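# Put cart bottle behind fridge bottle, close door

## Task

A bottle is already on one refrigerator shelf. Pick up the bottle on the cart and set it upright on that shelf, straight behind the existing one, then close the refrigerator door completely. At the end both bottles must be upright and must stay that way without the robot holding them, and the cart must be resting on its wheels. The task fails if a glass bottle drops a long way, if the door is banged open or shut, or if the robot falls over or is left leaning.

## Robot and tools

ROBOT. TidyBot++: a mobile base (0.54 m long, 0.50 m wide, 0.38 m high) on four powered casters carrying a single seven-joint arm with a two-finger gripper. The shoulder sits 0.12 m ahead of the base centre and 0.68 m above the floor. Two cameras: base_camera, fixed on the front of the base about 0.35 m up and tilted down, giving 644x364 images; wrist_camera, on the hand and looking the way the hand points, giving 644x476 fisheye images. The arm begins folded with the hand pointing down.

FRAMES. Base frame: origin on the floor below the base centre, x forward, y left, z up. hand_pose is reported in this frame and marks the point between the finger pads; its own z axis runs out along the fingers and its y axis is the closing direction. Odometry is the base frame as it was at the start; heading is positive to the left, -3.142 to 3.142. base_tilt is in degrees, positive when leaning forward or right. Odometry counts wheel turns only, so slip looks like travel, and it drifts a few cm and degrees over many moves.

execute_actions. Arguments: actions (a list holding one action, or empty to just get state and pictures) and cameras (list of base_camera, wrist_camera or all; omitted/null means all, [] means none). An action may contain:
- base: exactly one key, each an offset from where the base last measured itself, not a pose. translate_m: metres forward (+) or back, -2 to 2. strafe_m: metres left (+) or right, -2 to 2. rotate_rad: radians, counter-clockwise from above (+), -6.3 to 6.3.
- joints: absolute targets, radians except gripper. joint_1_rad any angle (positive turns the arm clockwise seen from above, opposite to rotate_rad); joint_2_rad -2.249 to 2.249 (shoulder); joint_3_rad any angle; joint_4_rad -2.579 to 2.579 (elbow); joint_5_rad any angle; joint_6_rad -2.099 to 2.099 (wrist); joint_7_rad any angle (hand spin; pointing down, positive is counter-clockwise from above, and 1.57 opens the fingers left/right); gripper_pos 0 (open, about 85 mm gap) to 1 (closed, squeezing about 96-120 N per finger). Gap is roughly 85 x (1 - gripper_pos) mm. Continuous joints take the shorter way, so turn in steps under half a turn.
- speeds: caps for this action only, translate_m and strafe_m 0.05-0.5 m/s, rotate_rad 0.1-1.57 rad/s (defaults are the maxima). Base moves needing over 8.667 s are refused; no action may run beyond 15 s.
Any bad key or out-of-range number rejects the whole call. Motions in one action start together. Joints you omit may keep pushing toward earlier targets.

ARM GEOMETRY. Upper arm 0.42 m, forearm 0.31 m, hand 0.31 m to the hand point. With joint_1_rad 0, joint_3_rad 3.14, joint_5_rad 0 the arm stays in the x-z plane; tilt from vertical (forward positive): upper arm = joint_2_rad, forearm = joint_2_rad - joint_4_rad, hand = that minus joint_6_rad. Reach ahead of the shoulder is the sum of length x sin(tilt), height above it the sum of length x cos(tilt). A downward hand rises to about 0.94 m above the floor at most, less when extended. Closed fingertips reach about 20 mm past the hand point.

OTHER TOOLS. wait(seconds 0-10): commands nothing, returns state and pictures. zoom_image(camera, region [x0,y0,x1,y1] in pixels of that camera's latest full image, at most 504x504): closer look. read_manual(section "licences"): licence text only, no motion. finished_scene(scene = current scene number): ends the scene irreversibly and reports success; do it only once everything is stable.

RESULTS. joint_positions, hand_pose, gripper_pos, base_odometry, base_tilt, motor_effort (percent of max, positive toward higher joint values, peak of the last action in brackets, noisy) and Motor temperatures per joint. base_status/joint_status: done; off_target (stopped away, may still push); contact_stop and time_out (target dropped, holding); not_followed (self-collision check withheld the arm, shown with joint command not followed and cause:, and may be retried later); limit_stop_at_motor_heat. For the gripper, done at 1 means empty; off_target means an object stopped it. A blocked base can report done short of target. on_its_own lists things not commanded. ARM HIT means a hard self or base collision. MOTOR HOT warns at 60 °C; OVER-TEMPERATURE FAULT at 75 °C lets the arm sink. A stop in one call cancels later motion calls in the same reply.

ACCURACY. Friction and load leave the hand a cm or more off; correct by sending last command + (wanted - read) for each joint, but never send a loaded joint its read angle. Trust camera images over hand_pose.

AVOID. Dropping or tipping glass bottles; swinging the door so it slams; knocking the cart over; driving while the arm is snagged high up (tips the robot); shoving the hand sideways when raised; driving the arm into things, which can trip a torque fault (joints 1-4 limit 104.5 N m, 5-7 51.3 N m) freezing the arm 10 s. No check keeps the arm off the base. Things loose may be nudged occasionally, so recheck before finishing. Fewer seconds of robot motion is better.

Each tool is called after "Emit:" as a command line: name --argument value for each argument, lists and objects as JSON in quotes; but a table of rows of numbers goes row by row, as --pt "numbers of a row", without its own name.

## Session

Emit:
execute_actions --actions '[{"joints":{"joint_6_rad":0.4}}]'

Scene clock: 1.53 s.
Motor temperatures (°C, as the motors report them): [32 29 29 32 31 42 38]
base_odometry: x=+0.000 y=+0.000 heading=+0.000 (m, m, rad; odometry frame)
base_tilt: forward=-0.2 right=+0.1 (deg)
base_status: not commanded
joint_positions: joint_1_rad=+0.044 joint_2_rad=-0.348 joint_3_rad=+3.103 joint_4_rad=-2.539 joint_5_rad=-0.017 joint_6_rad=+0.396 joint_7_rad=+1.521 gripper_pos=+0.000
joint_status: all done
motor_effort: joint_1_rad=+0(0) joint_2_rad=-7(7) joint_3_rad=-1(0) joint_4_rad=+18(19) joint_5_rad=+0(0) joint_6_rad=+9(9) joint_7_rad=-1(1) (%)
hand_pose: x=+0.5344 y=-0.0020 z=+0.8251 quat_wxyz=(-0.011, +0.781, -0.027, +0.623) (m; base frame)
pictures: base_camera, wrist_camera
camera_calibration (this result's frames):
wrist_camera: T_world_to_cam=[[-0.0839816, -0.995096, -0.0522649, 0.0784635], [-0.270413, 0.0732408, -0.959954, 0.984821], [0.959074, -0.0664854, -0.275238, -0.140831], [0, 0, 0, 1]] pos_world=[0.407966, -0.00341368, 0.910723]
Images, in order (width x height): base_camera 644x364, wrist_camera 644x476.

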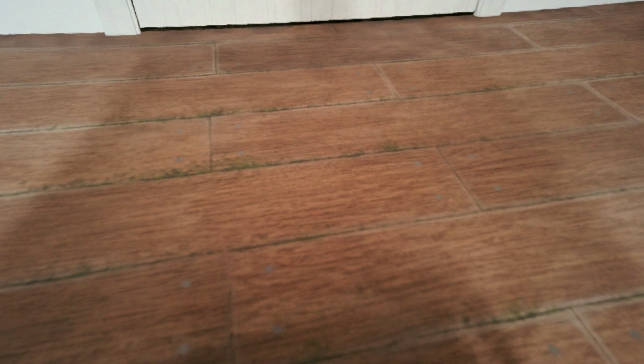

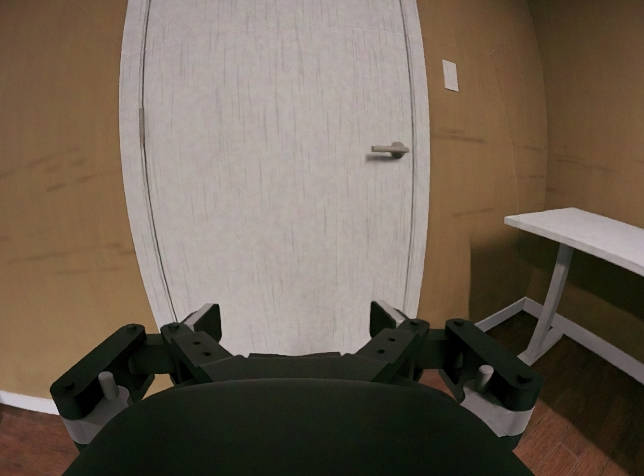

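Emit:
execute_actions --actions '[{"base":{"rotate_rad":-2.93},"joints":{"joint_1_rad":0,"joint_3_rad":3.16,"joint_5_rad":0.02,"joint_7_rad":1.6}}]'

Scene clock: 9.50 s.
Motor temperatures (°C, as the motors report them): [32 28 29 32 31 42 38]
base_odometry: x=+0.000 y=+0.000 heading=-2.930 (m, m, rad; odometry frame)
base_tilt: forward=-0.1 right=+0.1 (deg)
base_status: done
joint_positions: joint_1_rad=+0.016 joint_2_rad=-0.348 joint_3_rad=+3.153 joint_4_rad=-2.539 joint_5_rad=-0.017 joint_6_rad=+0.396 joint_7_rad=+1.564 gripper_pos=+0.000
joint_status: all done
motor_effort: joint_1_rad=+0(1) joint_2_rad=-7(8) joint_3_rad=-1(0) joint_4_rad=+18(18) joint_5_rad=+0(1) joint_6_rad=+9(9) joint_7_rad=-1(1) (%)
hand_pose: x=+0.5347 y=-0.0122 z=+0.8254 quat_wxyz=(+0.002, +0.781, -0.022, +0.624) (m; base frame)
pictures: base_camera, wrist_camera
camera_calibration (this result's frames):
wrist_camera: T_world_to_cam=[[-0.0929263, -0.995314, -0.0267212, 0.0520398], [-0.270389, 0.0510552, -0.961396, 0.986846], [0.958256, -0.0821139, -0.273866, -0.142647], [0, 0, 0, 1]] pos_world=[0.40836, -0.0103009, 0.911075]
Images, in order (width x height): base_camera 644x364, wrist_camera 644x476.

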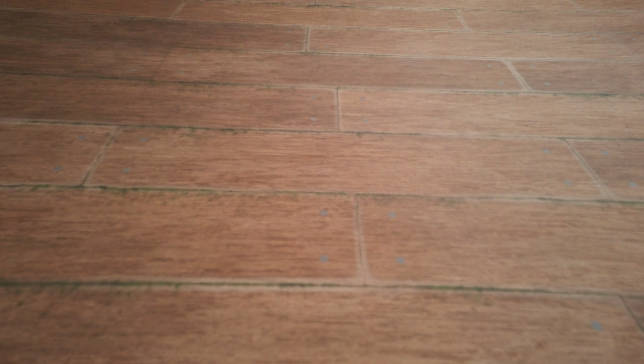

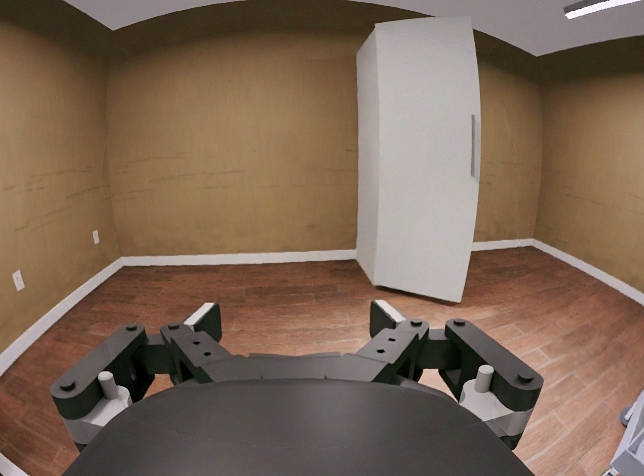

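Emit:
execute_actions --actions '[{"base":{"translate_m":0.8},"joints":{"joint_1_rad":1.75}}]'

Scene clock: 15.63 s.
Motor temperatures (°C, as the motors report them): [32 28 29 32 31 42 38]
base_odometry: x=-0.782 y=-0.168 heading=-2.930 (m, m, rad; odometry frame)
base_tilt: forward=-0.1 right=+0.1 (deg)
base_status: done
joint_positions: joint_1_rad=+1.726 joint_2_rad=-0.348 joint_3_rad=+3.153 joint_4_rad=-2.539 joint_5_rad=-0.017 joint_6_rad=+0.396 joint_7_rad=+1.564 gripper_pos=+0.000
joint_status: all done
motor_effort: joint_1_rad=+0(1) joint_2_rad=-7(7) joint_3_rad=-1(0) joint_4_rad=+18(19) joint_5_rad=+0(0) joint_6_rad=+9(10) joint_7_rad=-1(1) (%)
hand_pose: x=+0.0491 y=-0.4100 z=+0.8254 quat_wxyz=(+0.472, +0.496, -0.604, +0.407) (m; base frame)
pictures: base_camera, wrist_camera
camera_calibration (this result's frames):
wrist_camera: T_world_to_cam=[[-0.972748, 0.230314, -0.0267782, 0.156778], [0.0881813, 0.260661, -0.961395, 0.944176], [-0.214442, -0.937556, -0.273867, -0.00309697], [0, 0, 0, 1]] pos_world=[0.0685824, -0.285121, 0.911076]
Images, in order (width x height): base_camera 644x364, wrist_camera 644x476.

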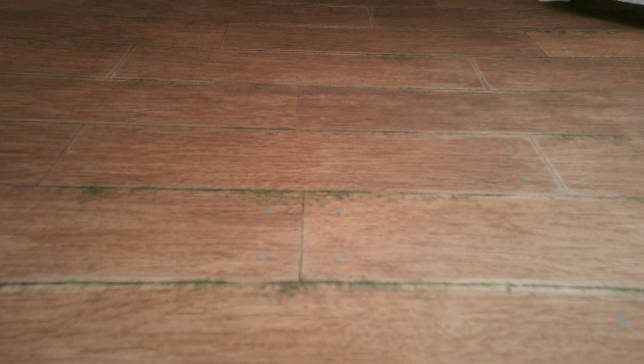

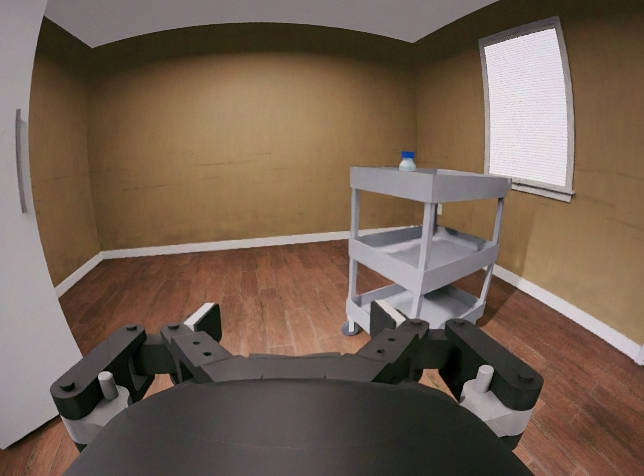

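Emit:
execute_actions --actions '[{"base":{"strafe_m":-1.27},"joints":{"joint_1_rad":-0.02,"gripper_pos":1.0}}]'

Scene clock: 22.30 s.
Motor temperatures (°C, as the motors report them): [32 28 29 32 31 42 38]
base_odometry: x=-1.050 y=+1.074 heading=-2.930 (m, m, rad; odometry frame)
base_tilt: forward=-0.2 right=+0.2 (deg)
base_status: done
joint_positions: joint_1_rad=+0.004 joint_2_rad=-0.348 joint_3_rad=+3.154 joint_4_rad=-2.539 joint_5_rad=-0.017 joint_6_rad=+0.396 joint_7_rad=+1.564 gripper_pos=+0.999
joint_status: all done
motor_effort: joint_1_rad=+0(1) joint_2_rad=-7(8) joint_3_rad=+0(0) joint_4_rad=+18(19) joint_5_rad=+0(0) joint_6_rad=+9(9) joint_7_rad=-1(1) (%)
hand_pose: x=+0.5348 y=-0.0079 z=+0.8254 quat_wxyz=(-0.001, +0.782, -0.018, +0.624) (m; base frame)
pictures: base_camera, wrist_camera
camera_calibration (this result's frames):
wrist_camera: T_world_to_cam=[[-0.0823679, -0.996231, -0.0271811, 0.0510982], [-0.270892, 0.0486275, -0.961381, 0.986904], [0.959079, -0.0718238, -0.273876, -0.142751], [0, 0, 0, 1]] pos_world=[0.408462, -0.0073379, 0.911084]
Images, in order (width x height): base_camera 644x364, wrist_camera 644x476.

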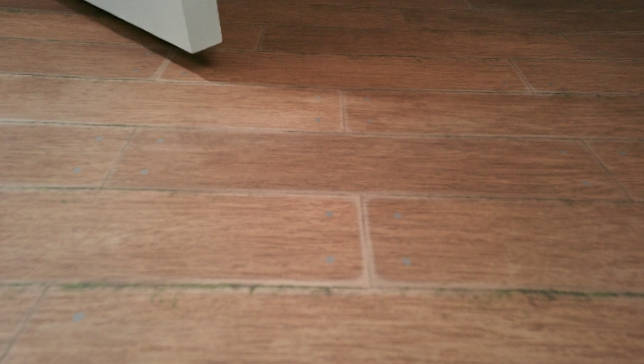

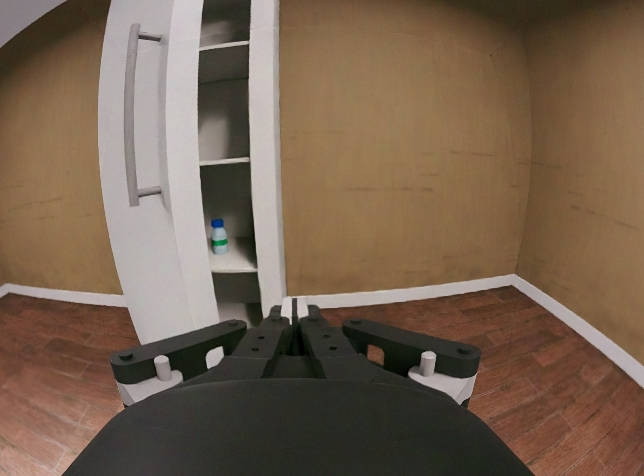

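Emit:
execute_actions --actions '[{"base":{"translate_m":0.22},"joints":{"joint_2_rad":0.7,"joint_3_rad":3.13,"joint_4_rad":-1.7,"joint_6_rad":0.75}}]' --cameras '["base_camera"]'

Emit:
execute_actions --actions '[{"base":{"strafe_m":0.5},"speeds":{"strafe_m":0.09}}]'

Scene clock: 26.53 s.
Motor temperatures (°C, as the motors report them): [32 28 29 32 31 42 38]
base_odometry: x=-1.265 y=+1.028 heading=-2.930 (m, m, rad; odometry frame)
base_tilt: forward=-0.2 right=+0.1 (deg)
base_status: done
joint_positions: joint_1_rad=+0.004 joint_2_rad=+0.686 joint_3_rad=+3.144 joint_4_rad=-1.722 joint_5_rad=-0.017 joint_6_rad=+0.724 joint_7_rad=+1.564 gripper_pos=+0.999
joint_status: all done
motor_effort: joint_1_rad=+0(0) joint_2_rad=-43(45) joint_3_rad=-1(0) joint_4_rad=+16(20) joint_5_rad=+0(0) joint_6_rad=+10(9) joint_7_rad=-1(1) (%)
hand_pose: x=+0.9053 y=-0.0063 z=+0.7388 quat_wxyz=(+0.000, +0.746, -0.013, +0.666) (m; base frame)
pictures: base_camera
Images, in order (width x height): base_camera 644x364.

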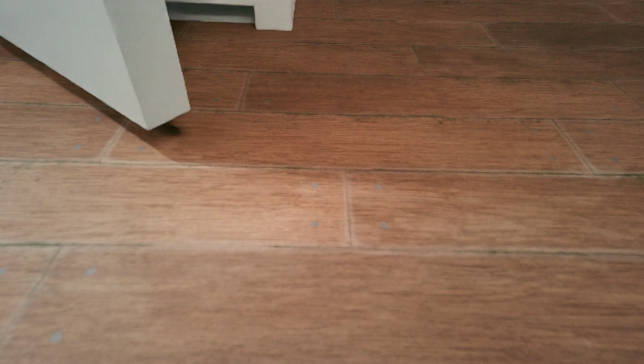

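Scene clock: 32.63 s.
Motor temperatures (°C, as the motors report them): [32 28 29 32 31 42 38]
base_odometry: x=-1.160 y=+0.539 heading=-2.930 (m, m, rad; odometry frame)
base_tilt: forward=-0.1 right=+0.1 (deg)
base_status: done
joint_positions: joint_1_rad=-0.018 joint_2_rad=+0.686 joint_3_rad=+3.130 joint_4_rad=-1.715 joint_5_rad=-0.017 joint_6_rad=+0.726 joint_7_rad=+1.564 gripper_pos=+0.999
joint_status: not commanded
motor_effort: joint_1_rad=+1(11) joint_2_rad=-43(46) joint_3_rad=-1(8) joint_4_rad=+16(21) joint_5_rad=+0(2) joint_6_rad=+9(10) joint_7_rad=-1(1) (%)
hand_pose: x=+0.9068 y=+0.0185 z=+0.7429 quat_wxyz=(-0.014, +0.743, -0.003, +0.669) (m; base frame)
pictures: base_camera, wrist_camera
camera_calibration (this result's frames):
wrist_camera: T_world_to_cam=[[-0.0409327, -0.998573, -0.0343065, 0.0735058], [-0.155629, 0.0402881, -0.986994, 0.921754], [0.986967, -0.0350612, -0.157056, -0.632945], [0, 0, 0, 1]] pos_world=[0.771156, 0.0140734, 0.812879]
Images, in order (width x height): base_camera 644x364, wrist_camera 644x476.

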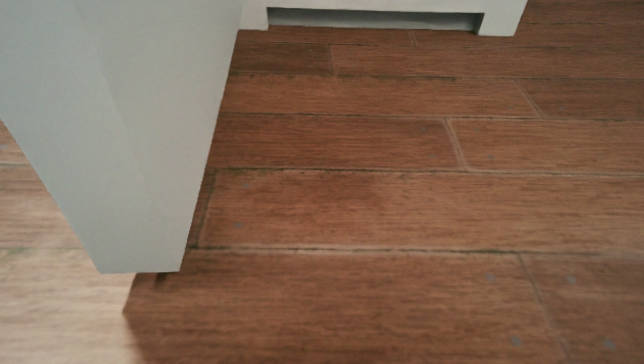

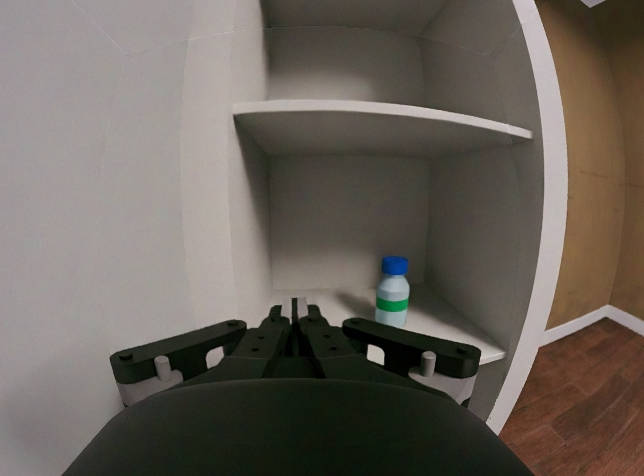

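Emit:
execute_actions --actions '[{"base":{"strafe_m":-0.3},"joints":{"joint_1_rad":2.75,"joint_2_rad":-0.1,"joint_4_rad":-1.6,"joint_6_rad":-0.45,"gripper_pos":0}}]'

Scene clock: 41.80 s.
Motor temperatures (°C, as the motors report them): [32 29 29 32 31 42 38]
base_odometry: x=-1.223 y=+0.832 heading=-2.931 (m, m, rad; odometry frame)
base_tilt: forward=-0.2 right=+0.1 (deg)
base_status: done
joint_positions: joint_1_rad=+2.729 joint_2_rad=-0.078 joint_3_rad=+3.131 joint_4_rad=-1.623 joint_5_rad=-0.017 joint_6_rad=-0.424 joint_7_rad=+1.564 gripper_pos=+0.000
joint_status: all done
motor_effort: joint_1_rad=+0(6) joint_2_rad=-21(45) joint_3_rad=-1(1) joint_4_rad=+21(21) joint_5_rad=+0(1) joint_6_rad=+9(10) joint_7_rad=-1(1) (%)
hand_pose: x=-0.3976 y=-0.2367 z=+0.9890 quat_wxyz=(+0.539, +0.168, -0.816, +0.124) (m; base frame)
pictures: base_camera, wrist_camera
camera_calibration (this result's frames):
wrist_camera: T_world_to_cam=[[-0.357909, 0.933643, -0.0145396, 0.0854783], [0.411324, 0.143663, -0.900096, 1.13586], [-0.83828, -0.328133, -0.435448, 0.164439], [0, 0, 0, 1]] pos_world=[-0.298766, -0.189029, 1.09523]
Images, in order (width x height): base_camera 644x364, wrist_camera 644x476.

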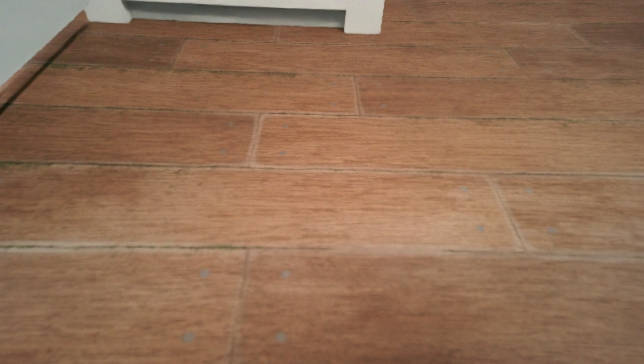

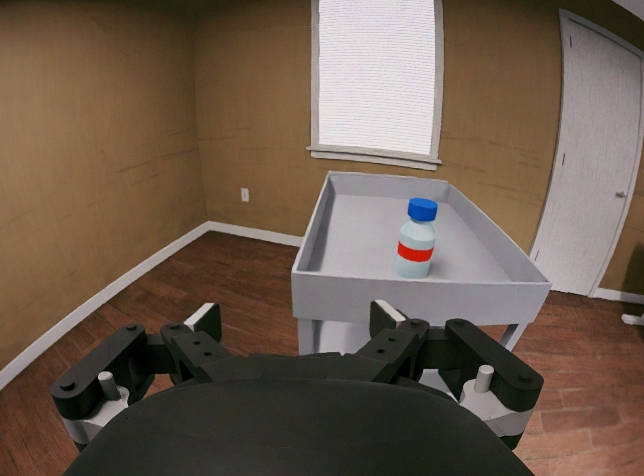

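Emit:
execute_actions --actions '[{"base":{"translate_m":-0.1},"speeds":{"translate_m":0.15},"joints":{"joint_1_rad":2.96,"joint_2_rad":0.29,"joint_4_rad":-1.40,"joint_6_rad":-0.205}}]' --cameras '["wrist_camera"]'

Scene clock: 47.00 s.
Motor temperatures (°C, as the motors report them): [32 28 29 32 32 42 38]
base_odometry: x=-1.125 y=+0.854 heading=-2.931 (m, m, rad; odometry frame)
base_tilt: forward=-0.2 right=+0.1 (deg)
base_status: done
joint_positions: joint_1_rad=+2.940 joint_2_rad=+0.291 joint_3_rad=+3.131 joint_4_rad=-1.421 joint_5_rad=-0.017 joint_6_rad=-0.231 joint_7_rad=+1.564 gripper_pos=+0.000
joint_status: all done
motor_effort: joint_1_rad=+0(1) joint_2_rad=-36(39) joint_3_rad=-1(1) joint_4_rad=+21(22) joint_5_rad=+0(0) joint_6_rad=+9(9) joint_7_rad=-1(1) (%)
hand_pose: x=-0.5863 y=-0.1537 z=+0.9273 quat_wxyz=(+0.560, +0.078, -0.822, +0.069) (m; base frame)
pictures: wrist_camera
camera_calibration (this result's frames):
wrist_camera: T_world_to_cam=[[-0.151811, 0.988212, -0.0197557, 0.0736934], [0.410516, 0.0448571, -0.910749, 1.14025], [-0.899127, -0.146372, -0.412487, -0.0223974], [0, 0, 0, 1]] pos_world=[-0.477042, -0.127252, 1.0307]
Images, in order (width x height): wrist_camera 644x476.

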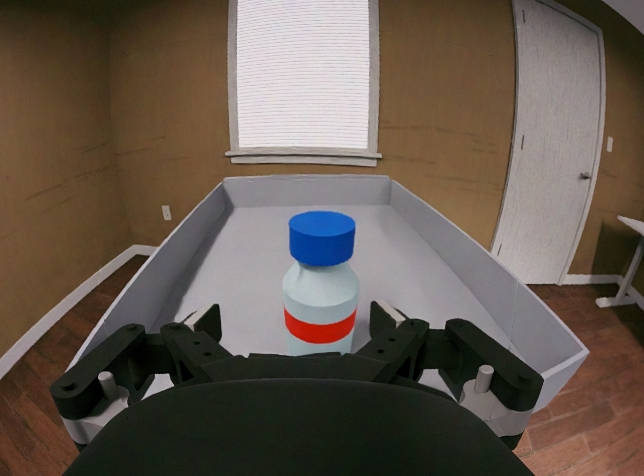

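Emit:
execute_actions --actions '[{"base":{"translate_m":-0.055},"speeds":{"translate_m":0.1},"joints":{"joint_2_rad":0.265,"joint_1_rad":2.97}}]' --cameras '["wrist_camera"]'

Scene clock: 50.23 s.
Motor temperatures (°C, as the motors report them): [32 29 29 32 32 42 38]
base_odometry: x=-1.071 y=+0.865 heading=-2.931 (m, m, rad; odometry frame)
base_tilt: forward=-0.2 right=+0.1 (deg)
base_status: done
joint_positions: joint_1_rad=+2.947 joint_2_rad=+0.277 joint_3_rad=+3.131 joint_4_rad=-1.417 joint_5_rad=-0.017 joint_6_rad=-0.229 joint_7_rad=+1.564 gripper_pos=+0.000
joint_status: all done
motor_effort: joint_1_rad=+0(1) joint_2_rad=-34(37) joint_3_rad=-1(0) joint_4_rad=+21(22) joint_5_rad=+0(0) joint_6_rad=+9(9) joint_7_rad=-1(1) (%)
hand_pose: x=-0.5846 y=-0.1483 z=+0.9406 quat_wxyz=(+0.568, +0.075, -0.817, +0.068) (m; base frame)
pictures: wrist_camera
camera_calibration (this result's frames):
wrist_camera: T_world_to_cam=[[-0.14535, 0.989162, -0.0208011, 0.0737662], [0.39284, 0.0384034, -0.918805, 1.1477], [-0.908048, -0.14172, -0.394164, -0.0364496], [0, 0, 0, 1]] pos_world=[-0.473239, -0.122208, 1.04168]
Images, in order (width x height): wrist_camera 644x476.

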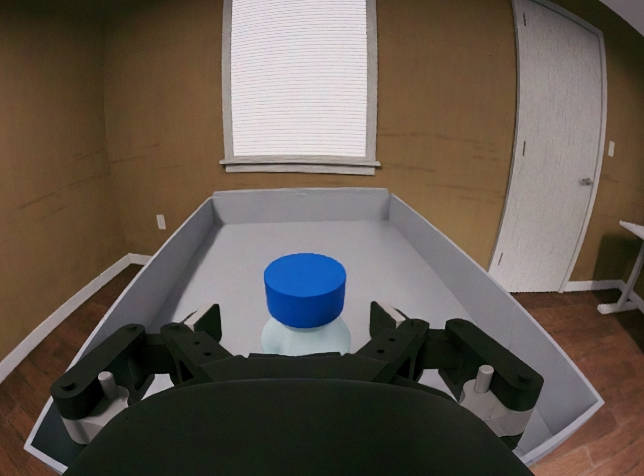

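Emit:
execute_actions --actions '[{"base":{"translate_m":-0.043},"speeds":{"translate_m":0.1}}]' --cameras '["wrist_camera"]'

Emit:
execute_actions --actions '[{"joints":{"gripper_pos":1.0}}]' --cameras '["wrist_camera"]'

Scene clock: 52.73 s.
Motor temperatures (°C, as the motors report them): [32 29 29 32 32 42 38]
base_odometry: x=-1.029 y=+0.875 heading=-2.930 (m, m, rad; odometry frame)
base_tilt: forward=-0.2 right=+0.2 (deg)
base_status: done
joint_positions: joint_1_rad=+2.947 joint_2_rad=+0.274 joint_3_rad=+3.131 joint_4_rad=-1.417 joint_5_rad=-0.017 joint_6_rad=-0.228 joint_7_rad=+1.564 gripper_pos=+0.000
joint_status: not commanded
motor_effort: joint_1_rad=+0(1) joint_2_rad=-34(37) joint_3_rad=-1(0) joint_4_rad=+21(21) joint_5_rad=+0(0) joint_6_rad=+9(9) joint_7_rad=-1(1) (%)
hand_pose: x=-0.5841 y=-0.1479 z=+0.9427 quat_wxyz=(+0.570, +0.075, -0.816, +0.068) (m; base frame)
pictures: wrist_camera
camera_calibration (this result's frames):
wrist_camera: T_world_to_cam=[[-0.144915, 0.989222, -0.0209782, 0.0738523], [0.389738, 0.0375809, -0.920159, 1.14882], [-0.909453, -0.141521, -0.390983, -0.0388603], [0, 0, 0, 1]] pos_world=[-0.472377, -0.121729, 1.04345]
Images, in order (width x height): wrist_camera 644x476.

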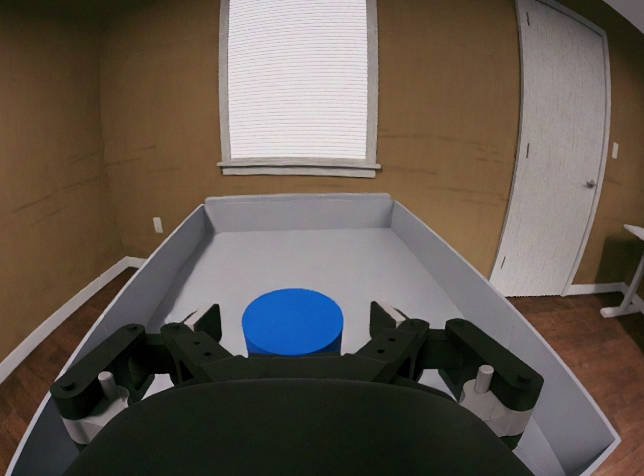

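Scene clock: 53.83 s.
Motor temperatures (°C, as the motors report them): [32 29 29 32 32 42 38]
base_odometry: x=-1.029 y=+0.875 heading=-2.930 (m, m, rad; odometry frame)
base_tilt: forward=-0.2 right=+0.1 (deg)
base_status: not commanded
joint_positions: joint_1_rad=+2.947 joint_2_rad=+0.274 joint_3_rad=+3.131 joint_4_rad=-1.417 joint_5_rad=-0.017 joint_6_rad=-0.228 joint_7_rad=+1.564 gripper_pos=+0.433
joint_status: gripper_pos off_target (ended at +0.433, target +1.000)
motor_effort: joint_1_rad=+1(2) joint_2_rad=-33(34) joint_3_rad=+0(1) joint_4_rad=+21(21) joint_5_rad=+0(0) joint_6_rad=+9(9) joint_7_rad=-1(1) (%)
hand_pose: x=-0.5842 y=-0.1479 z=+0.9431 quat_wxyz=(+0.570, +0.075, -0.815, +0.068) (m; base frame)
pictures: wrist_camera
camera_calibration (this result's frames):
wrist_camera: T_world_to_cam=[[-0.144921, 0.98922, -0.0210289, 0.073905], [0.388938, 0.0374113, -0.920504, 1.149], [-0.909794, -0.141579, -0.390167, -0.0397872], [0, 0, 0, 1]] pos_world=[-0.472377, -0.121727, 1.04369]
Images, in order (width x height): wrist_camera 644x476.

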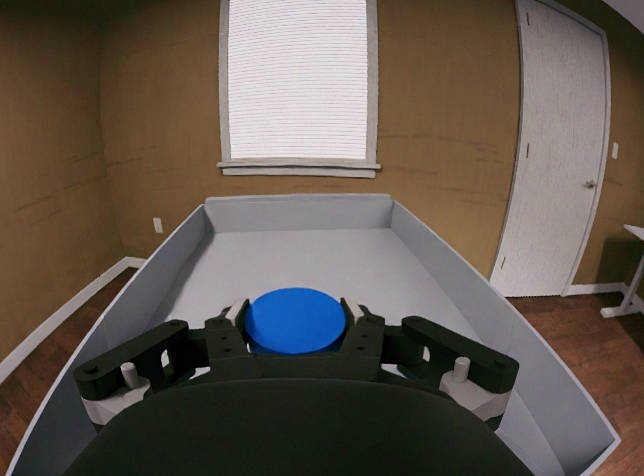

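Emit:
execute_actions --actions '[{"joints":{"joint_2_rad":0.235,"joint_4_rad":-0.965,"joint_6_rad":-0.65}}]' --cameras '[]'

Scene clock: 56.63 s.
Motor temperatures (°C, as the motors report them): [32 29 29 32 32 42 38]
base_odometry: x=-1.029 y=+0.875 heading=-2.930 (m, m, rad; odometry frame)
base_tilt: forward=-0.1 right=+0.1 (deg)
base_status: not commanded
joint_positions: joint_1_rad=+2.947 joint_2_rad=+0.278 joint_3_rad=+3.131 joint_4_rad=-1.006 joint_5_rad=-0.017 joint_6_rad=-0.652 joint_7_rad=+1.564 gripper_pos=+0.433
joint_status: joint_2_rad off_target (ended at +0.278, target +0.235); joint_4_rad off_target (ended at -1.006, target -0.965); the others done
motor_effort: joint_1_rad=+0(1) joint_2_rad=-40(45) joint_3_rad=-1(1) joint_4_rad=+25(26) joint_5_rad=+0(0) joint_6_rad=+13(15) joint_7_rad=-1(1) (%)
hand_pose: x=-0.5732 y=-0.1471 z=+1.0644 quat_wxyz=(+0.563, +0.078, -0.820, +0.069) (m; base frame)
pictures: none
No camera images: the call's "cameras" was empty. Leave "cameras" out to get every camera's image.

Emit:
execute_actions --actions '[{"base":{"strafe_m":0.16},"speeds":{"strafe_m":0.2},"joints":{"joint_1_rad":0.0}}]' --cameras '[]'

Emit:
execute_actions --actions '[{"base":{"translate_m":0.18},"speeds":{"translate_m":0.2},"joints":{"joint_1_rad":-0.165,"joint_2_rad":0.79,"joint_4_rad":-1.19,"joint_6_rad":0.14}}]'

Scene clock: 63.07 s.
Motor temperatures (°C, as the motors report them): [32 29 29 32 32 42 38]
base_odometry: x=-0.996 y=+0.718 heading=-2.930 (m, m, rad; odometry frame)
base_tilt: forward=-0.1 right=+0.1 (deg)
base_status: done
joint_positions: joint_1_rad=+0.014 joint_2_rad=+0.278 joint_3_rad=+3.130 joint_4_rad=-1.006 joint_5_rad=-0.016 joint_6_rad=-0.653 joint_7_rad=+1.564 gripper_pos=+0.433
joint_status: all done
motor_effort: joint_1_rad=+1(5) joint_2_rad=-40(46) joint_3_rad=+0(4) joint_4_rad=+25(26) joint_5_rad=+0(1) joint_6_rad=+13(14) joint_7_rad=-1(1) (%)
hand_pose: x=+0.8265 y=+0.0012 z=+1.0641 quat_wxyz=(-0.010, +0.824, -0.007, +0.567) (m; base frame)
pictures: none
No camera images: the call's "cameras" was empty. Leave "cameras" out to get every camera's image.

Scene clock: 65.17 s.
Motor temperatures (°C, as the motors report them): [32 29 29 32 32 42 38]
base_odometry: x=-1.172 y=+0.680 heading=-2.930 (m, m, rad; odometry frame)
base_tilt: forward=-0.1 right=+0.1 (deg)
base_status: done
joint_positions: joint_1_rad=-0.146 joint_2_rad=+0.834 joint_3_rad=+3.130 joint_4_rad=-1.212 joint_5_rad=-0.016 joint_6_rad=+0.092 joint_7_rad=+1.564 gripper_pos=+0.433
joint_status: joint_2_rad off_target (ended at +0.834, target +0.790); the others done
motor_effort: joint_1_rad=+0(3) joint_2_rad=-58(68) joint_3_rad=-1(2) joint_4_rad=+23(28) joint_5_rad=+0(0) joint_6_rad=+13(15) joint_7_rad=-1(1) (%)
hand_pose: x=+0.9881 y=+0.1356 z=+0.7040 quat_wxyz=(-0.052, +0.827, +0.052, +0.557) (m; base frame)
pictures: base_camera, wrist_camera
camera_calibration (this result's frames):
wrist_camera: T_world_to_cam=[[0.0890905, -0.995767, -0.0226094, 0.0553725], [-0.423729, -0.017348, -0.905623, 1.10672], [0.901397, 0.0902627, -0.423481, -0.460085], [0, 0, 0, 1]] pos_world=[0.878734, 0.115866, 0.808682]
Images, in order (width x height): base_camera 644x364, wrist_camera 644x476.

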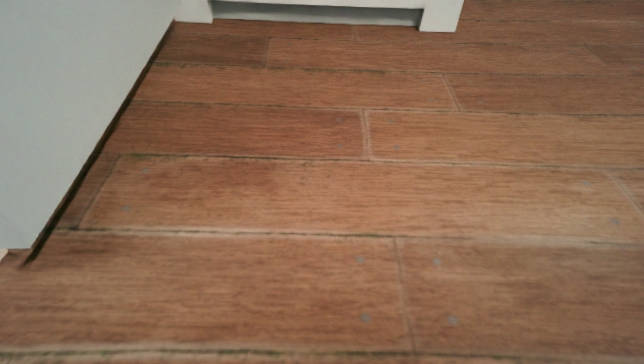

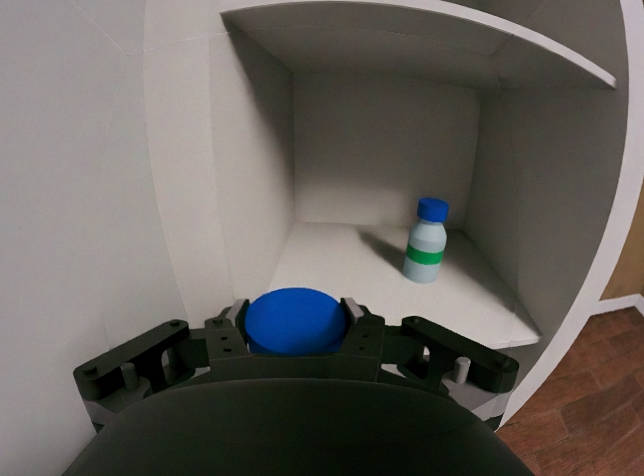

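Emit:
execute_actions --actions '[{"base":{"strafe_m":-0.04},"speeds":{"strafe_m":0.1},"joints":{"joint_4_rad":-1.15,"joint_6_rad":0.155}}]' --cameras '[]'

Emit:
execute_actions --actions '[{"base":{"translate_m":0.25},"speeds":{"translate_m":0.15}}]'

Scene clock: 68.63 s.
Motor temperatures (°C, as the motors report them): [32 29 29 33 32 42 38]
base_odometry: x=-1.180 y=+0.719 heading=-2.930 (m, m, rad; odometry frame)
base_tilt: forward=-0.1 right=+0.1 (deg)
base_status: done
joint_positions: joint_1_rad=-0.155 joint_2_rad=+0.833 joint_3_rad=+3.132 joint_4_rad=-1.188 joint_5_rad=-0.016 joint_6_rad=+0.106 joint_7_rad=+1.564 gripper_pos=+0.433
joint_status: all done
motor_effort: joint_1_rad=+0(3) joint_2_rad=-59(62) joint_3_rad=-1(3) joint_4_rad=+24(25) joint_5_rad=+0(0) joint_6_rad=+14(14) joint_7_rad=-1(1) (%)
hand_pose: x=+0.9949 y=+0.1426 z=+0.7230 quat_wxyz=(-0.055, +0.816, +0.054, +0.573) (m; base frame)
pictures: none
No camera images: the call's "cameras" was empty. Leave "cameras" out to get every camera's image.

Scene clock: 70.97 s.
Motor temperatures (°C, as the motors report them): [32 29 29 33 32 42 38]
base_odometry: x=-1.425 y=+0.667 heading=-2.930 (m, m, rad; odometry frame)
base_tilt: forward=-0.1 right=+0.2 (deg)
base_status: done
joint_positions: joint_1_rad=-0.155 joint_2_rad=+0.833 joint_3_rad=+3.132 joint_4_rad=-1.188 joint_5_rad=-0.016 joint_6_rad=+0.107 joint_7_rad=+1.564 gripper_pos=+0.433
joint_status: not commanded
motor_effort: joint_1_rad=+0(2) joint_2_rad=-60(61) joint_3_rad=-1(2) joint_4_rad=+24(25) joint_5_rad=+0(1) joint_6_rad=+13(14) joint_7_rad=-1(1) (%)
hand_pose: x=+0.9950 y=+0.1426 z=+0.7236 quat_wxyz=(-0.055, +0.816, +0.054, +0.574) (m; base frame)
pictures: base_camera, wrist_camera
camera_calibration (this result's frames):
wrist_camera: T_world_to_cam=[[0.0962054, -0.99509, -0.0232326, 0.0554067], [-0.385997, -0.0157835, -0.922365, 1.10191], [0.91747, 0.0977042, -0.38562, -0.503083], [0, 0, 0, 1]] pos_world=[0.881567, 0.12168, 0.823652]
Images, in order (width x height): base_camera 644x364, wrist_camera 644x476.

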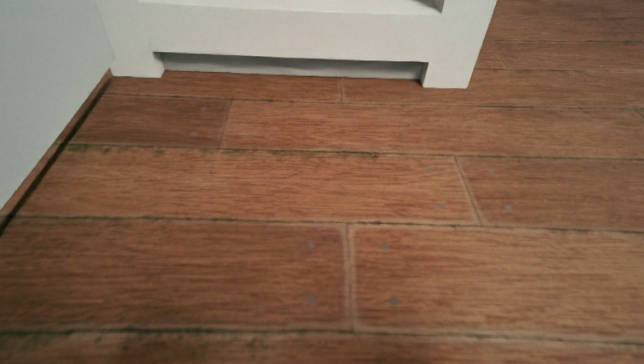

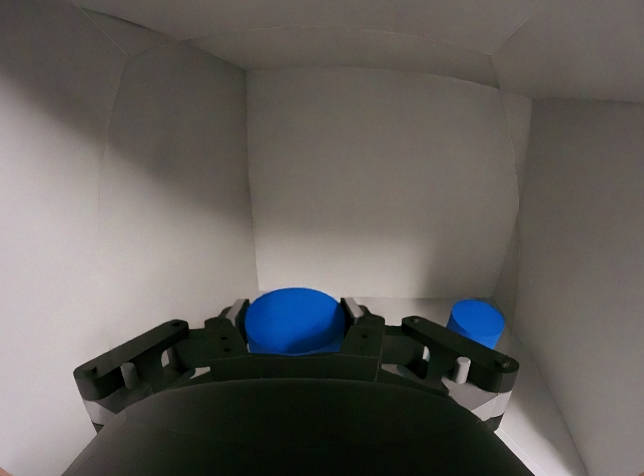

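Emit:
execute_actions --actions '[{"base":{"translate_m":0.14},"speeds":{"translate_m":0.12},"joints":{"joint_2_rad":0.855,"joint_6_rad":0.205}}]' --cameras '[]'

Emit:
execute_actions --actions '[{"joints":{"joint_2_rad":0.89,"joint_6_rad":0.235}}]' --cameras '["wrist_camera"]'

Scene clock: 74.60 s.
Motor temperatures (°C, as the motors report them): [32 29 29 33 32 42 38]
base_odometry: x=-1.562 y=+0.638 heading=-2.931 (m, m, rad; odometry frame)
base_tilt: forward=-0.1 right=+0.1 (deg)
base_status: done
joint_positions: joint_1_rad=-0.155 joint_2_rad=+0.884 joint_3_rad=+3.132 joint_4_rad=-1.185 joint_5_rad=-0.016 joint_6_rad=+0.156 joint_7_rad=+1.564 gripper_pos=+0.433
joint_status: all done
motor_effort: joint_1_rad=+0(3) joint_2_rad=-58(62) joint_3_rad=-1(2) joint_4_rad=+23(25) joint_5_rad=+0(0) joint_6_rad=+12(14) joint_7_rad=-1(1) (%)
hand_pose: x=+1.0021 y=+0.1434 z=+0.6943 quat_wxyz=(-0.054, +0.815, +0.054, +0.574) (m; base frame)
pictures: none
No camera images: the call's "cameras" was empty. Leave "cameras" out to get every camera's image.

Scene clock: 75.47 s.
Motor temperatures (°C, as the motors report them): [32 29 29 33 32 42 38]
base_odometry: x=-1.562 y=+0.638 heading=-2.931 (m, m, rad; odometry frame)
base_tilt: forward=-0.1 right=+0.1 (deg)
base_status: not commanded
joint_positions: joint_1_rad=-0.155 joint_2_rad=+0.913 joint_3_rad=+3.132 joint_4_rad=-1.185 joint_5_rad=-0.016 joint_6_rad=+0.184 joint_7_rad=+1.564 gripper_pos=+0.433
joint_status: all done
motor_effort: joint_1_rad=+0(0) joint_2_rad=-61(63) joint_3_rad=-2(2) joint_4_rad=+23(24) joint_5_rad=+0(0) joint_6_rad=+13(14) joint_7_rad=-1(1) (%)
hand_pose: x=+1.0052 y=+0.1437 z=+0.6762 quat_wxyz=(-0.054, +0.816, +0.053, +0.573) (m; base frame)
pictures: wrist_camera
camera_calibration (this result's frames):
wrist_camera: T_world_to_cam=[[0.094554, -0.995252, -0.0231044, 0.0559994], [-0.386301, -0.0152909, -0.922246, 1.06227], [0.917514, 0.0961273, -0.385912, -0.530385], [0, 0, 0, 1]] pos_world=[0.891695, 0.122961, 0.776283]
Images, in order (width x height): wrist_camera 644x476.

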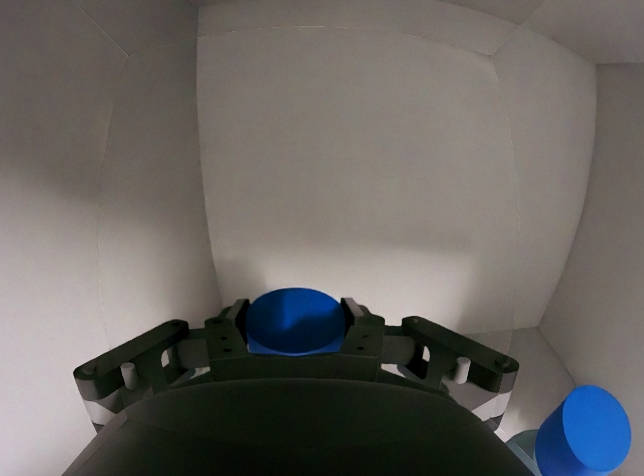

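Emit:
execute_actions --actions '[{"joints":{"joint_2_rad":0.925,"joint_6_rad":0.255}}]' --cameras '[]'

Scene clock: 76.67 s.
Motor temperatures (°C, as the motors report them): [32 29 29 33 32 42 38]
base_odometry: x=-1.562 y=+0.638 heading=-2.931 (m, m, rad; odometry frame)
base_tilt: forward=-0.1 right=+0.1 (deg)
base_status: not commanded
joint_positions: joint_1_rad=-0.155 joint_2_rad=+0.930 joint_3_rad=+3.132 joint_4_rad=-1.184 joint_5_rad=-0.016 joint_6_rad=+0.212 joint_7_rad=+1.564 gripper_pos=+0.433
joint_status: all done
motor_effort: joint_1_rad=+0(1) joint_2_rad=-58(61) joint_3_rad=+0(2) joint_4_rad=+22(23) joint_5_rad=+0(0) joint_6_rad=+12(13) joint_7_rad=-1(1) (%)
hand_pose: x=+1.0083 y=+0.1440 z=+0.6700 quat_wxyz=(-0.054, +0.812, +0.053, +0.579) (m; base frame)
pictures: none
No camera images: the call's "cameras" was empty. Leave "cameras" out to get every camera's image.

Emit:
execute_actions --actions '[{"joints":{"gripper_pos":0.0}}]' --cameras '[]'

Emit:
execute_actions --actions '[{"base":{"translate_m":-0.17},"speeds":{"translate_m":0.2}}]' --cameras '["wrist_camera"]'

Emit:
execute_actions --actions '[{"base":{"strafe_m":-0.152},"speeds":{"strafe_m":0.15},"joints":{"joint_4_rad":-1.20,"joint_6_rad":0.175}}]' --cameras '["wrist_camera"]'

Scene clock: 79.70 s.
Motor temperatures (°C, as the motors report them): [32 30 29 33 32 42 38]
base_odometry: x=-1.562 y=+0.638 heading=-2.931 (m, m, rad; odometry frame)
base_tilt: forward=-0.1 right=+0.2 (deg)
base_status: not commanded
joint_positions: joint_1_rad=-0.155 joint_2_rad=+0.929 joint_3_rad=+3.132 joint_4_rad=-1.166 joint_5_rad=-0.016 joint_6_rad=+0.231 joint_7_rad=+1.564 gripper_pos=+0.000
joint_status: all done
motor_effort: joint_1_rad=+0(0) joint_2_rad=-52(59) joint_3_rad=-1(2) joint_4_rad=+19(22) joint_5_rad=+0(0) joint_6_rad=+9(12) joint_7_rad=-1(1) (%)
hand_pose: x=+1.0145 y=+0.1448 z=+0.6869 quat_wxyz=(-0.056, +0.801, +0.052, +0.594) (m; base frame)
pictures: none
No camera images: the call's "cameras" was empty. Leave "cameras" out to get every camera's image.

Scene clock: 81.30 s.
Motor temperatures (°C, as the motors report them): [32 30 29 33 32 42 38]
base_odometry: x=-1.396 y=+0.673 heading=-2.932 (m, m, rad; odometry frame)
base_tilt: forward=-0.2 right=+0.1 (deg)
base_status: done
joint_positions: joint_1_rad=-0.155 joint_2_rad=+0.929 joint_3_rad=+3.132 joint_4_rad=-1.165 joint_5_rad=-0.016 joint_6_rad=+0.233 joint_7_rad=+1.564 gripper_pos=+0.000
joint_status: not commanded
motor_effort: joint_1_rad=+0(3) joint_2_rad=-53(58) joint_3_rad=-2(3) joint_4_rad=+19(21) joint_5_rad=+0(0) joint_6_rad=+9(11) joint_7_rad=-1(1) (%)
hand_pose: x=+1.0148 y=+0.1449 z=+0.6876 quat_wxyz=(-0.056, +0.800, +0.052, +0.595) (m; base frame)
pictures: wrist_camera
camera_calibration (this result's frames):
wrist_camera: T_world_to_cam=[[0.0947429, -0.995156, -0.0262316, 0.0584893], [-0.337944, -0.00736602, -0.941137, 1.03927], [0.936385, 0.0980309, -0.337005, -0.588011], [0, 0, 0, 1]] pos_world=[0.896279, 0.123504, 0.781468]
Images, in order (width x height): wrist_camera 644x476.

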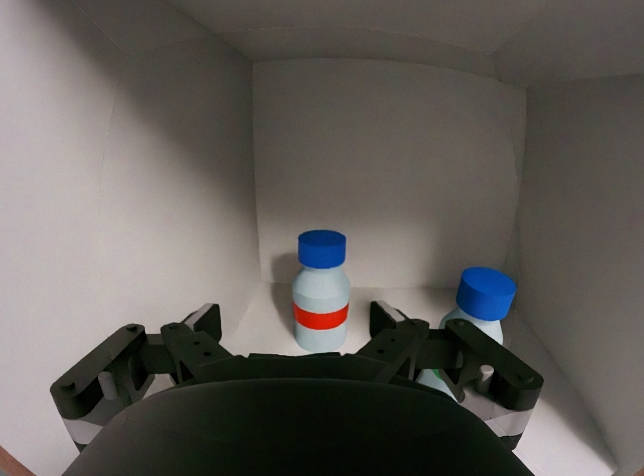

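Scene clock: 83.00 s.
Motor temperatures (°C, as the motors report them): [32 30 29 33 32 42 38]
base_odometry: x=-1.427 y=+0.822 heading=-2.932 (m, m, rad; odometry frame)
base_tilt: forward=-0.1 right=+0.1 (deg)
base_status: done
joint_positions: joint_1_rad=-0.159 joint_2_rad=+0.929 joint_3_rad=+3.132 joint_4_rad=-1.188 joint_5_rad=-0.016 joint_6_rad=+0.196 joint_7_rad=+1.564 gripper_pos=+0.000
joint_status: all done
motor_effort: joint_1_rad=+0(4) joint_2_rad=-53(55) joint_3_rad=-2(3) joint_4_rad=+19(19) joint_5_rad=+0(0) joint_6_rad=+8(10) joint_7_rad=-1(1) (%)
hand_pose: x=+1.0049 y=+0.1474 z=+0.6640 quat_wxyz=(-0.055, +0.818, +0.055, +0.571) (m; base frame)
pictures: wrist_camera
camera_calibration (this result's frames):
wrist_camera: T_world_to_cam=[[0.0984448, -0.994884, -0.0226761, 0.0552636], [-0.392455, -0.0178738, -0.919597, 1.05577], [0.914488, 0.0994289, -0.392207, -0.528452], [0, 0, 0, 1]] pos_world=[0.892165, 0.126395, 0.764873]
Images, in order (width x height): wrist_camera 644x476.

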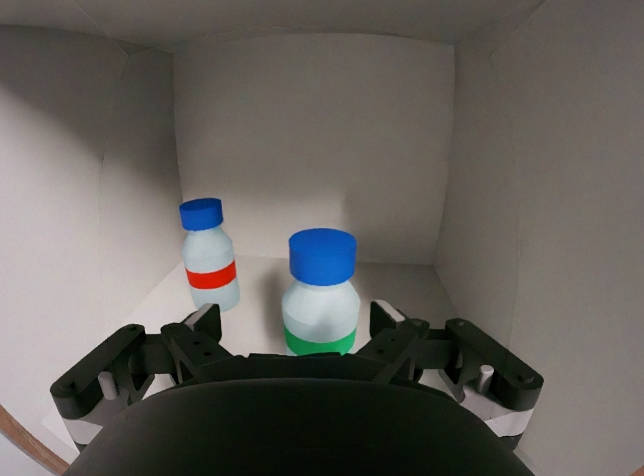

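Emit:
execute_actions --actions '[{"base":{"translate_m":0.083},"speeds":{"translate_m":0.1},"joints":{"joint_1_rad":-0.13}}]' --cameras '["wrist_camera"]'

Scene clock: 85.73 s.
Motor temperatures (°C, as the motors report them): [32 30 29 33 32 42 38]
base_odometry: x=-1.509 y=+0.805 heading=-2.933 (m, m, rad; odometry frame)
base_tilt: forward=-0.1 right=+0.1 (deg)
base_status: done
joint_positions: joint_1_rad=-0.146 joint_2_rad=+0.929 joint_3_rad=+3.132 joint_4_rad=-1.188 joint_5_rad=-0.016 joint_6_rad=+0.196 joint_7_rad=+1.564 gripper_pos=+0.000
joint_status: all done
motor_effort: joint_1_rad=+0(2) joint_2_rad=-53(55) joint_3_rad=-2(2) joint_4_rad=+19(20) joint_5_rad=+0(0) joint_6_rad=+9(9) joint_7_rad=-1(1) (%)
hand_pose: x=+1.0067 y=+0.1359 z=+0.6639 quat_wxyz=(-0.051, +0.818, +0.050, +0.571) (m; base frame)
pictures: wrist_camera
camera_calibration (this result's frames):
wrist_camera: T_world_to_cam=[[0.085465, -0.996083, -0.0226593, 0.0567948], [-0.392907, -0.012795, -0.919489, 1.05587], [0.915598, 0.0874871, -0.392462, -0.528315], [0, 0, 0, 1]] pos_world=[0.893727, 0.116303, 0.7648]
Images, in order (width x height): wrist_camera 644x476.

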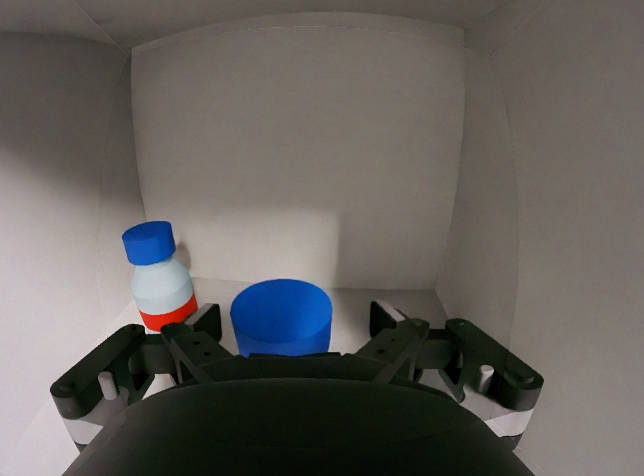

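Emit:
execute_actions --actions '[{"joints":{"joint_1_rad":-0.168,"gripper_pos":0.12}}]' --cameras '[]'

Emit:
execute_actions --actions '[{"joints":{"gripper_pos":1.0}}]' --cameras '["wrist_camera"]'

Emit:
execute_actions --actions '[{"joints":{"joint_2_rad":0.845,"joint_4_rad":-1.16}}]' --cameras '["wrist_camera"]'

Scene clock: 87.63 s.
Motor temperatures (°C, as the motors report them): [32 30 29 33 32 42 38]
base_odometry: x=-1.509 y=+0.805 heading=-2.933 (m, m, rad; odometry frame)
base_tilt: forward=-0.1 right=+0.1 (deg)
base_status: not commanded
joint_positions: joint_1_rad=-0.154 joint_2_rad=+0.929 joint_3_rad=+3.132 joint_4_rad=-1.188 joint_5_rad=-0.016 joint_6_rad=+0.196 joint_7_rad=+1.564 gripper_pos=+0.120
joint_status: all done
motor_effort: joint_1_rad=+0(2) joint_2_rad=-53(52) joint_3_rad=-1(2) joint_4_rad=+18(19) joint_5_rad=+0(0) joint_6_rad=+9(9) joint_7_rad=-1(1) (%)
hand_pose: x=+1.0055 y=+0.1434 z=+0.6639 quat_wxyz=(-0.054, +0.818, +0.053, +0.571) (m; base frame)
pictures: none
No camera images: the call's "cameras" was empty. Leave "cameras" out to get every camera's image.

Scene clock: 88.67 s.
Motor temperatures (°C, as the motors report them): [32 30 29 33 32 42 38]
base_odometry: x=-1.509 y=+0.805 heading=-2.933 (m, m, rad; odometry frame)
base_tilt: forward=-0.1 right=+0.1 (deg)
base_status: not commanded
joint_positions: joint_1_rad=-0.154 joint_2_rad=+0.929 joint_3_rad=+3.132 joint_4_rad=-1.188 joint_5_rad=-0.016 joint_6_rad=+0.196 joint_7_rad=+1.564 gripper_pos=+0.432
joint_status: gripper_pos off_target (ended at +0.432, target +1.000)
motor_effort: joint_1_rad=+0(1) joint_2_rad=-52(53) joint_3_rad=-1(2) joint_4_rad=+18(19) joint_5_rad=+1(0) joint_6_rad=+8(9) joint_7_rad=+0(0) (%)
hand_pose: x=+1.0055 y=+0.1434 z=+0.6641 quat_wxyz=(-0.054, +0.818, +0.053, +0.571) (m; base frame)
pictures: wrist_camera
camera_calibration (this result's frames):
wrist_camera: T_world_to_cam=[[0.0939579, -0.995318, -0.0226697, 0.0557912], [-0.392631, -0.0161203, -0.919555, 1.05589], [0.914884, 0.0953003, -0.392308, -0.528326], [0, 0, 0, 1]] pos_world=[0.892691, 0.122901, 0.76495]
Images, in order (width x height): wrist_camera 644x476.

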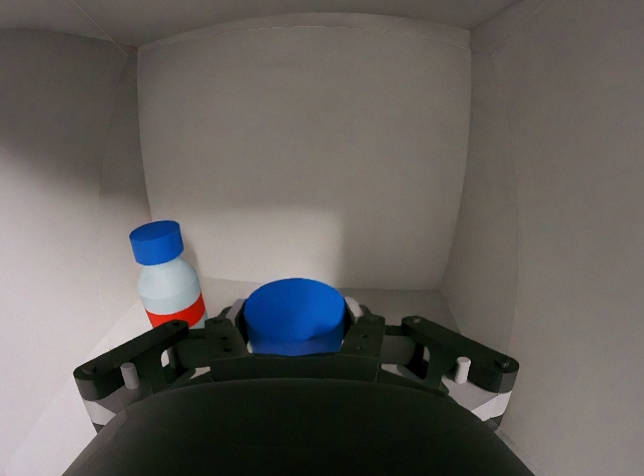

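Scene clock: 89.67 s.
Motor temperatures (°C, as the motors report them): [32 30 29 33 32 42 38]
base_odometry: x=-1.509 y=+0.805 heading=-2.933 (m, m, rad; odometry frame)
base_tilt: forward=-0.1 right=+0.1 (deg)
base_status: not commanded
joint_positions: joint_1_rad=-0.154 joint_2_rad=+0.906 joint_3_rad=+3.132 joint_4_rad=-1.188 joint_5_rad=-0.016 joint_6_rad=+0.174 joint_7_rad=+1.564 gripper_pos=+0.432
joint_status: joint_2_rad off_target (ended at +0.906, target +0.845); the others done
motor_effort: joint_1_rad=+0(0) joint_2_rad=-59(59) joint_3_rad=-2(2) joint_4_rad=+22(23) joint_5_rad=+0(0) joint_6_rad=+13(13) joint_7_rad=-1(1) (%)
hand_pose: x=+1.0035 y=+0.1433 z=+0.6782 quat_wxyz=(-0.054, +0.817, +0.054, +0.571) (m; base frame)
pictures: wrist_camera
camera_calibration (this result's frames):
wrist_camera: T_world_to_cam=[[0.0944372, -0.99527, -0.0228018, 0.0557275], [-0.39145, -0.0160645, -0.920059, 1.06719], [0.915341, 0.0958136, -0.391116, -0.522268], [0, 0, 0, 1]] pos_world=[0.89054, 0.122648, 0.778877]
Images, in order (width x height): wrist_camera 644x476.

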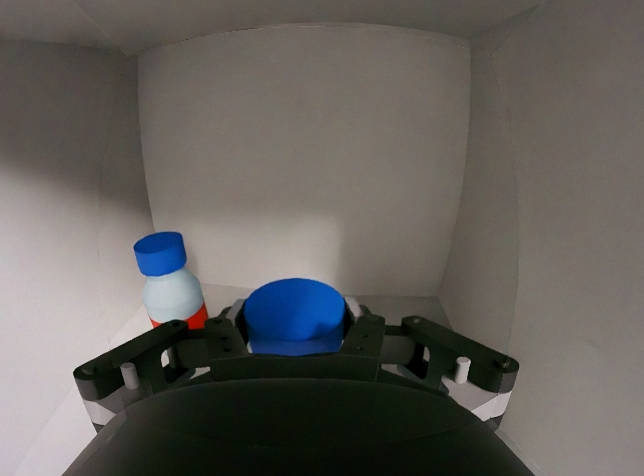

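Emit:
execute_actions --actions '[{"base":{"strafe_m":0.152},"speeds":{"strafe_m":0.12}}]'

Scene clock: 93.17 s.
Motor temperatures (°C, as the motors report them): [32 30 29 33 32 42 38]
base_odometry: x=-1.477 y=+0.656 heading=-2.933 (m, m, rad; odometry frame)
base_tilt: forward=-0.1 right=+0.1 (deg)
base_status: done
joint_positions: joint_1_rad=-0.163 joint_2_rad=+0.906 joint_3_rad=+3.132 joint_4_rad=-1.188 joint_5_rad=-0.016 joint_6_rad=+0.174 joint_7_rad=+1.564 gripper_pos=+0.432
joint_status: not commanded
motor_effort: joint_1_rad=+0(6) joint_2_rad=-59(61) joint_3_rad=-2(3) joint_4_rad=+23(23) joint_5_rad=+0(1) joint_6_rad=+13(13) joint_7_rad=-1(1) (%)
hand_pose: x=+1.0021 y=+0.1511 z=+0.6782 quat_wxyz=(-0.057, +0.817, +0.057, +0.571) (m; base frame)
pictures: base_camera, wrist_camera
camera_calibration (this result's frames):
wrist_camera: T_world_to_cam=[[0.103248, -0.994393, -0.0228772, 0.0547289], [-0.391501, -0.0194845, -0.919971, 1.06728], [0.914367, 0.103941, -0.391317, -0.521919], [0, 0, 0, 1]] pos_world=[0.889416, 0.129466, 0.778883]
Images, in order (width x height): base_camera 644x364, wrist_camera 644x476.

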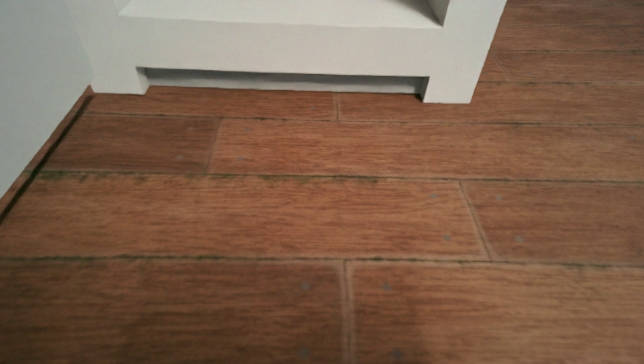

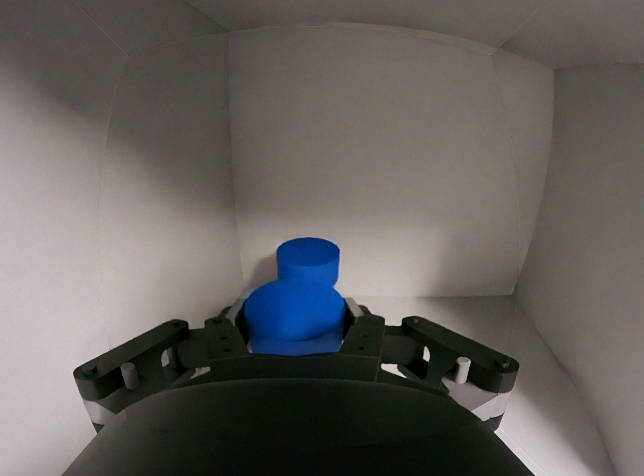

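Emit:
execute_actions --actions '[{"joints":{"joint_2_rad":0.92,"joint_6_rad":0.21}}]' --cameras '[]'

Scene clock: 94.90 s.
Motor temperatures (°C, as the motors report them): [32 30 29 33 32 42 38]
base_odometry: x=-1.477 y=+0.656 heading=-2.933 (m, m, rad; odometry frame)
base_tilt: forward=-0.1 right=+0.1 (deg)
base_status: not commanded
joint_positions: joint_1_rad=-0.163 joint_2_rad=+0.923 joint_3_rad=+3.132 joint_4_rad=-1.187 joint_5_rad=-0.016 joint_6_rad=+0.179 joint_7_rad=+1.564 gripper_pos=+0.432
joint_status: all done
motor_effort: joint_1_rad=+0(0) joint_2_rad=-57(59) joint_3_rad=-1(2) joint_4_rad=+21(23) joint_5_rad=+0(0) joint_6_rad=+11(12) joint_7_rad=-1(1) (%)
hand_pose: x=+1.0028 y=+0.1512 z=+0.6647 quat_wxyz=(-0.056, +0.820, +0.057, +0.566) (m; base frame)
pictures: none
No camera images: the call's "cameras" was empty. Leave "cameras" out to get every camera's image.


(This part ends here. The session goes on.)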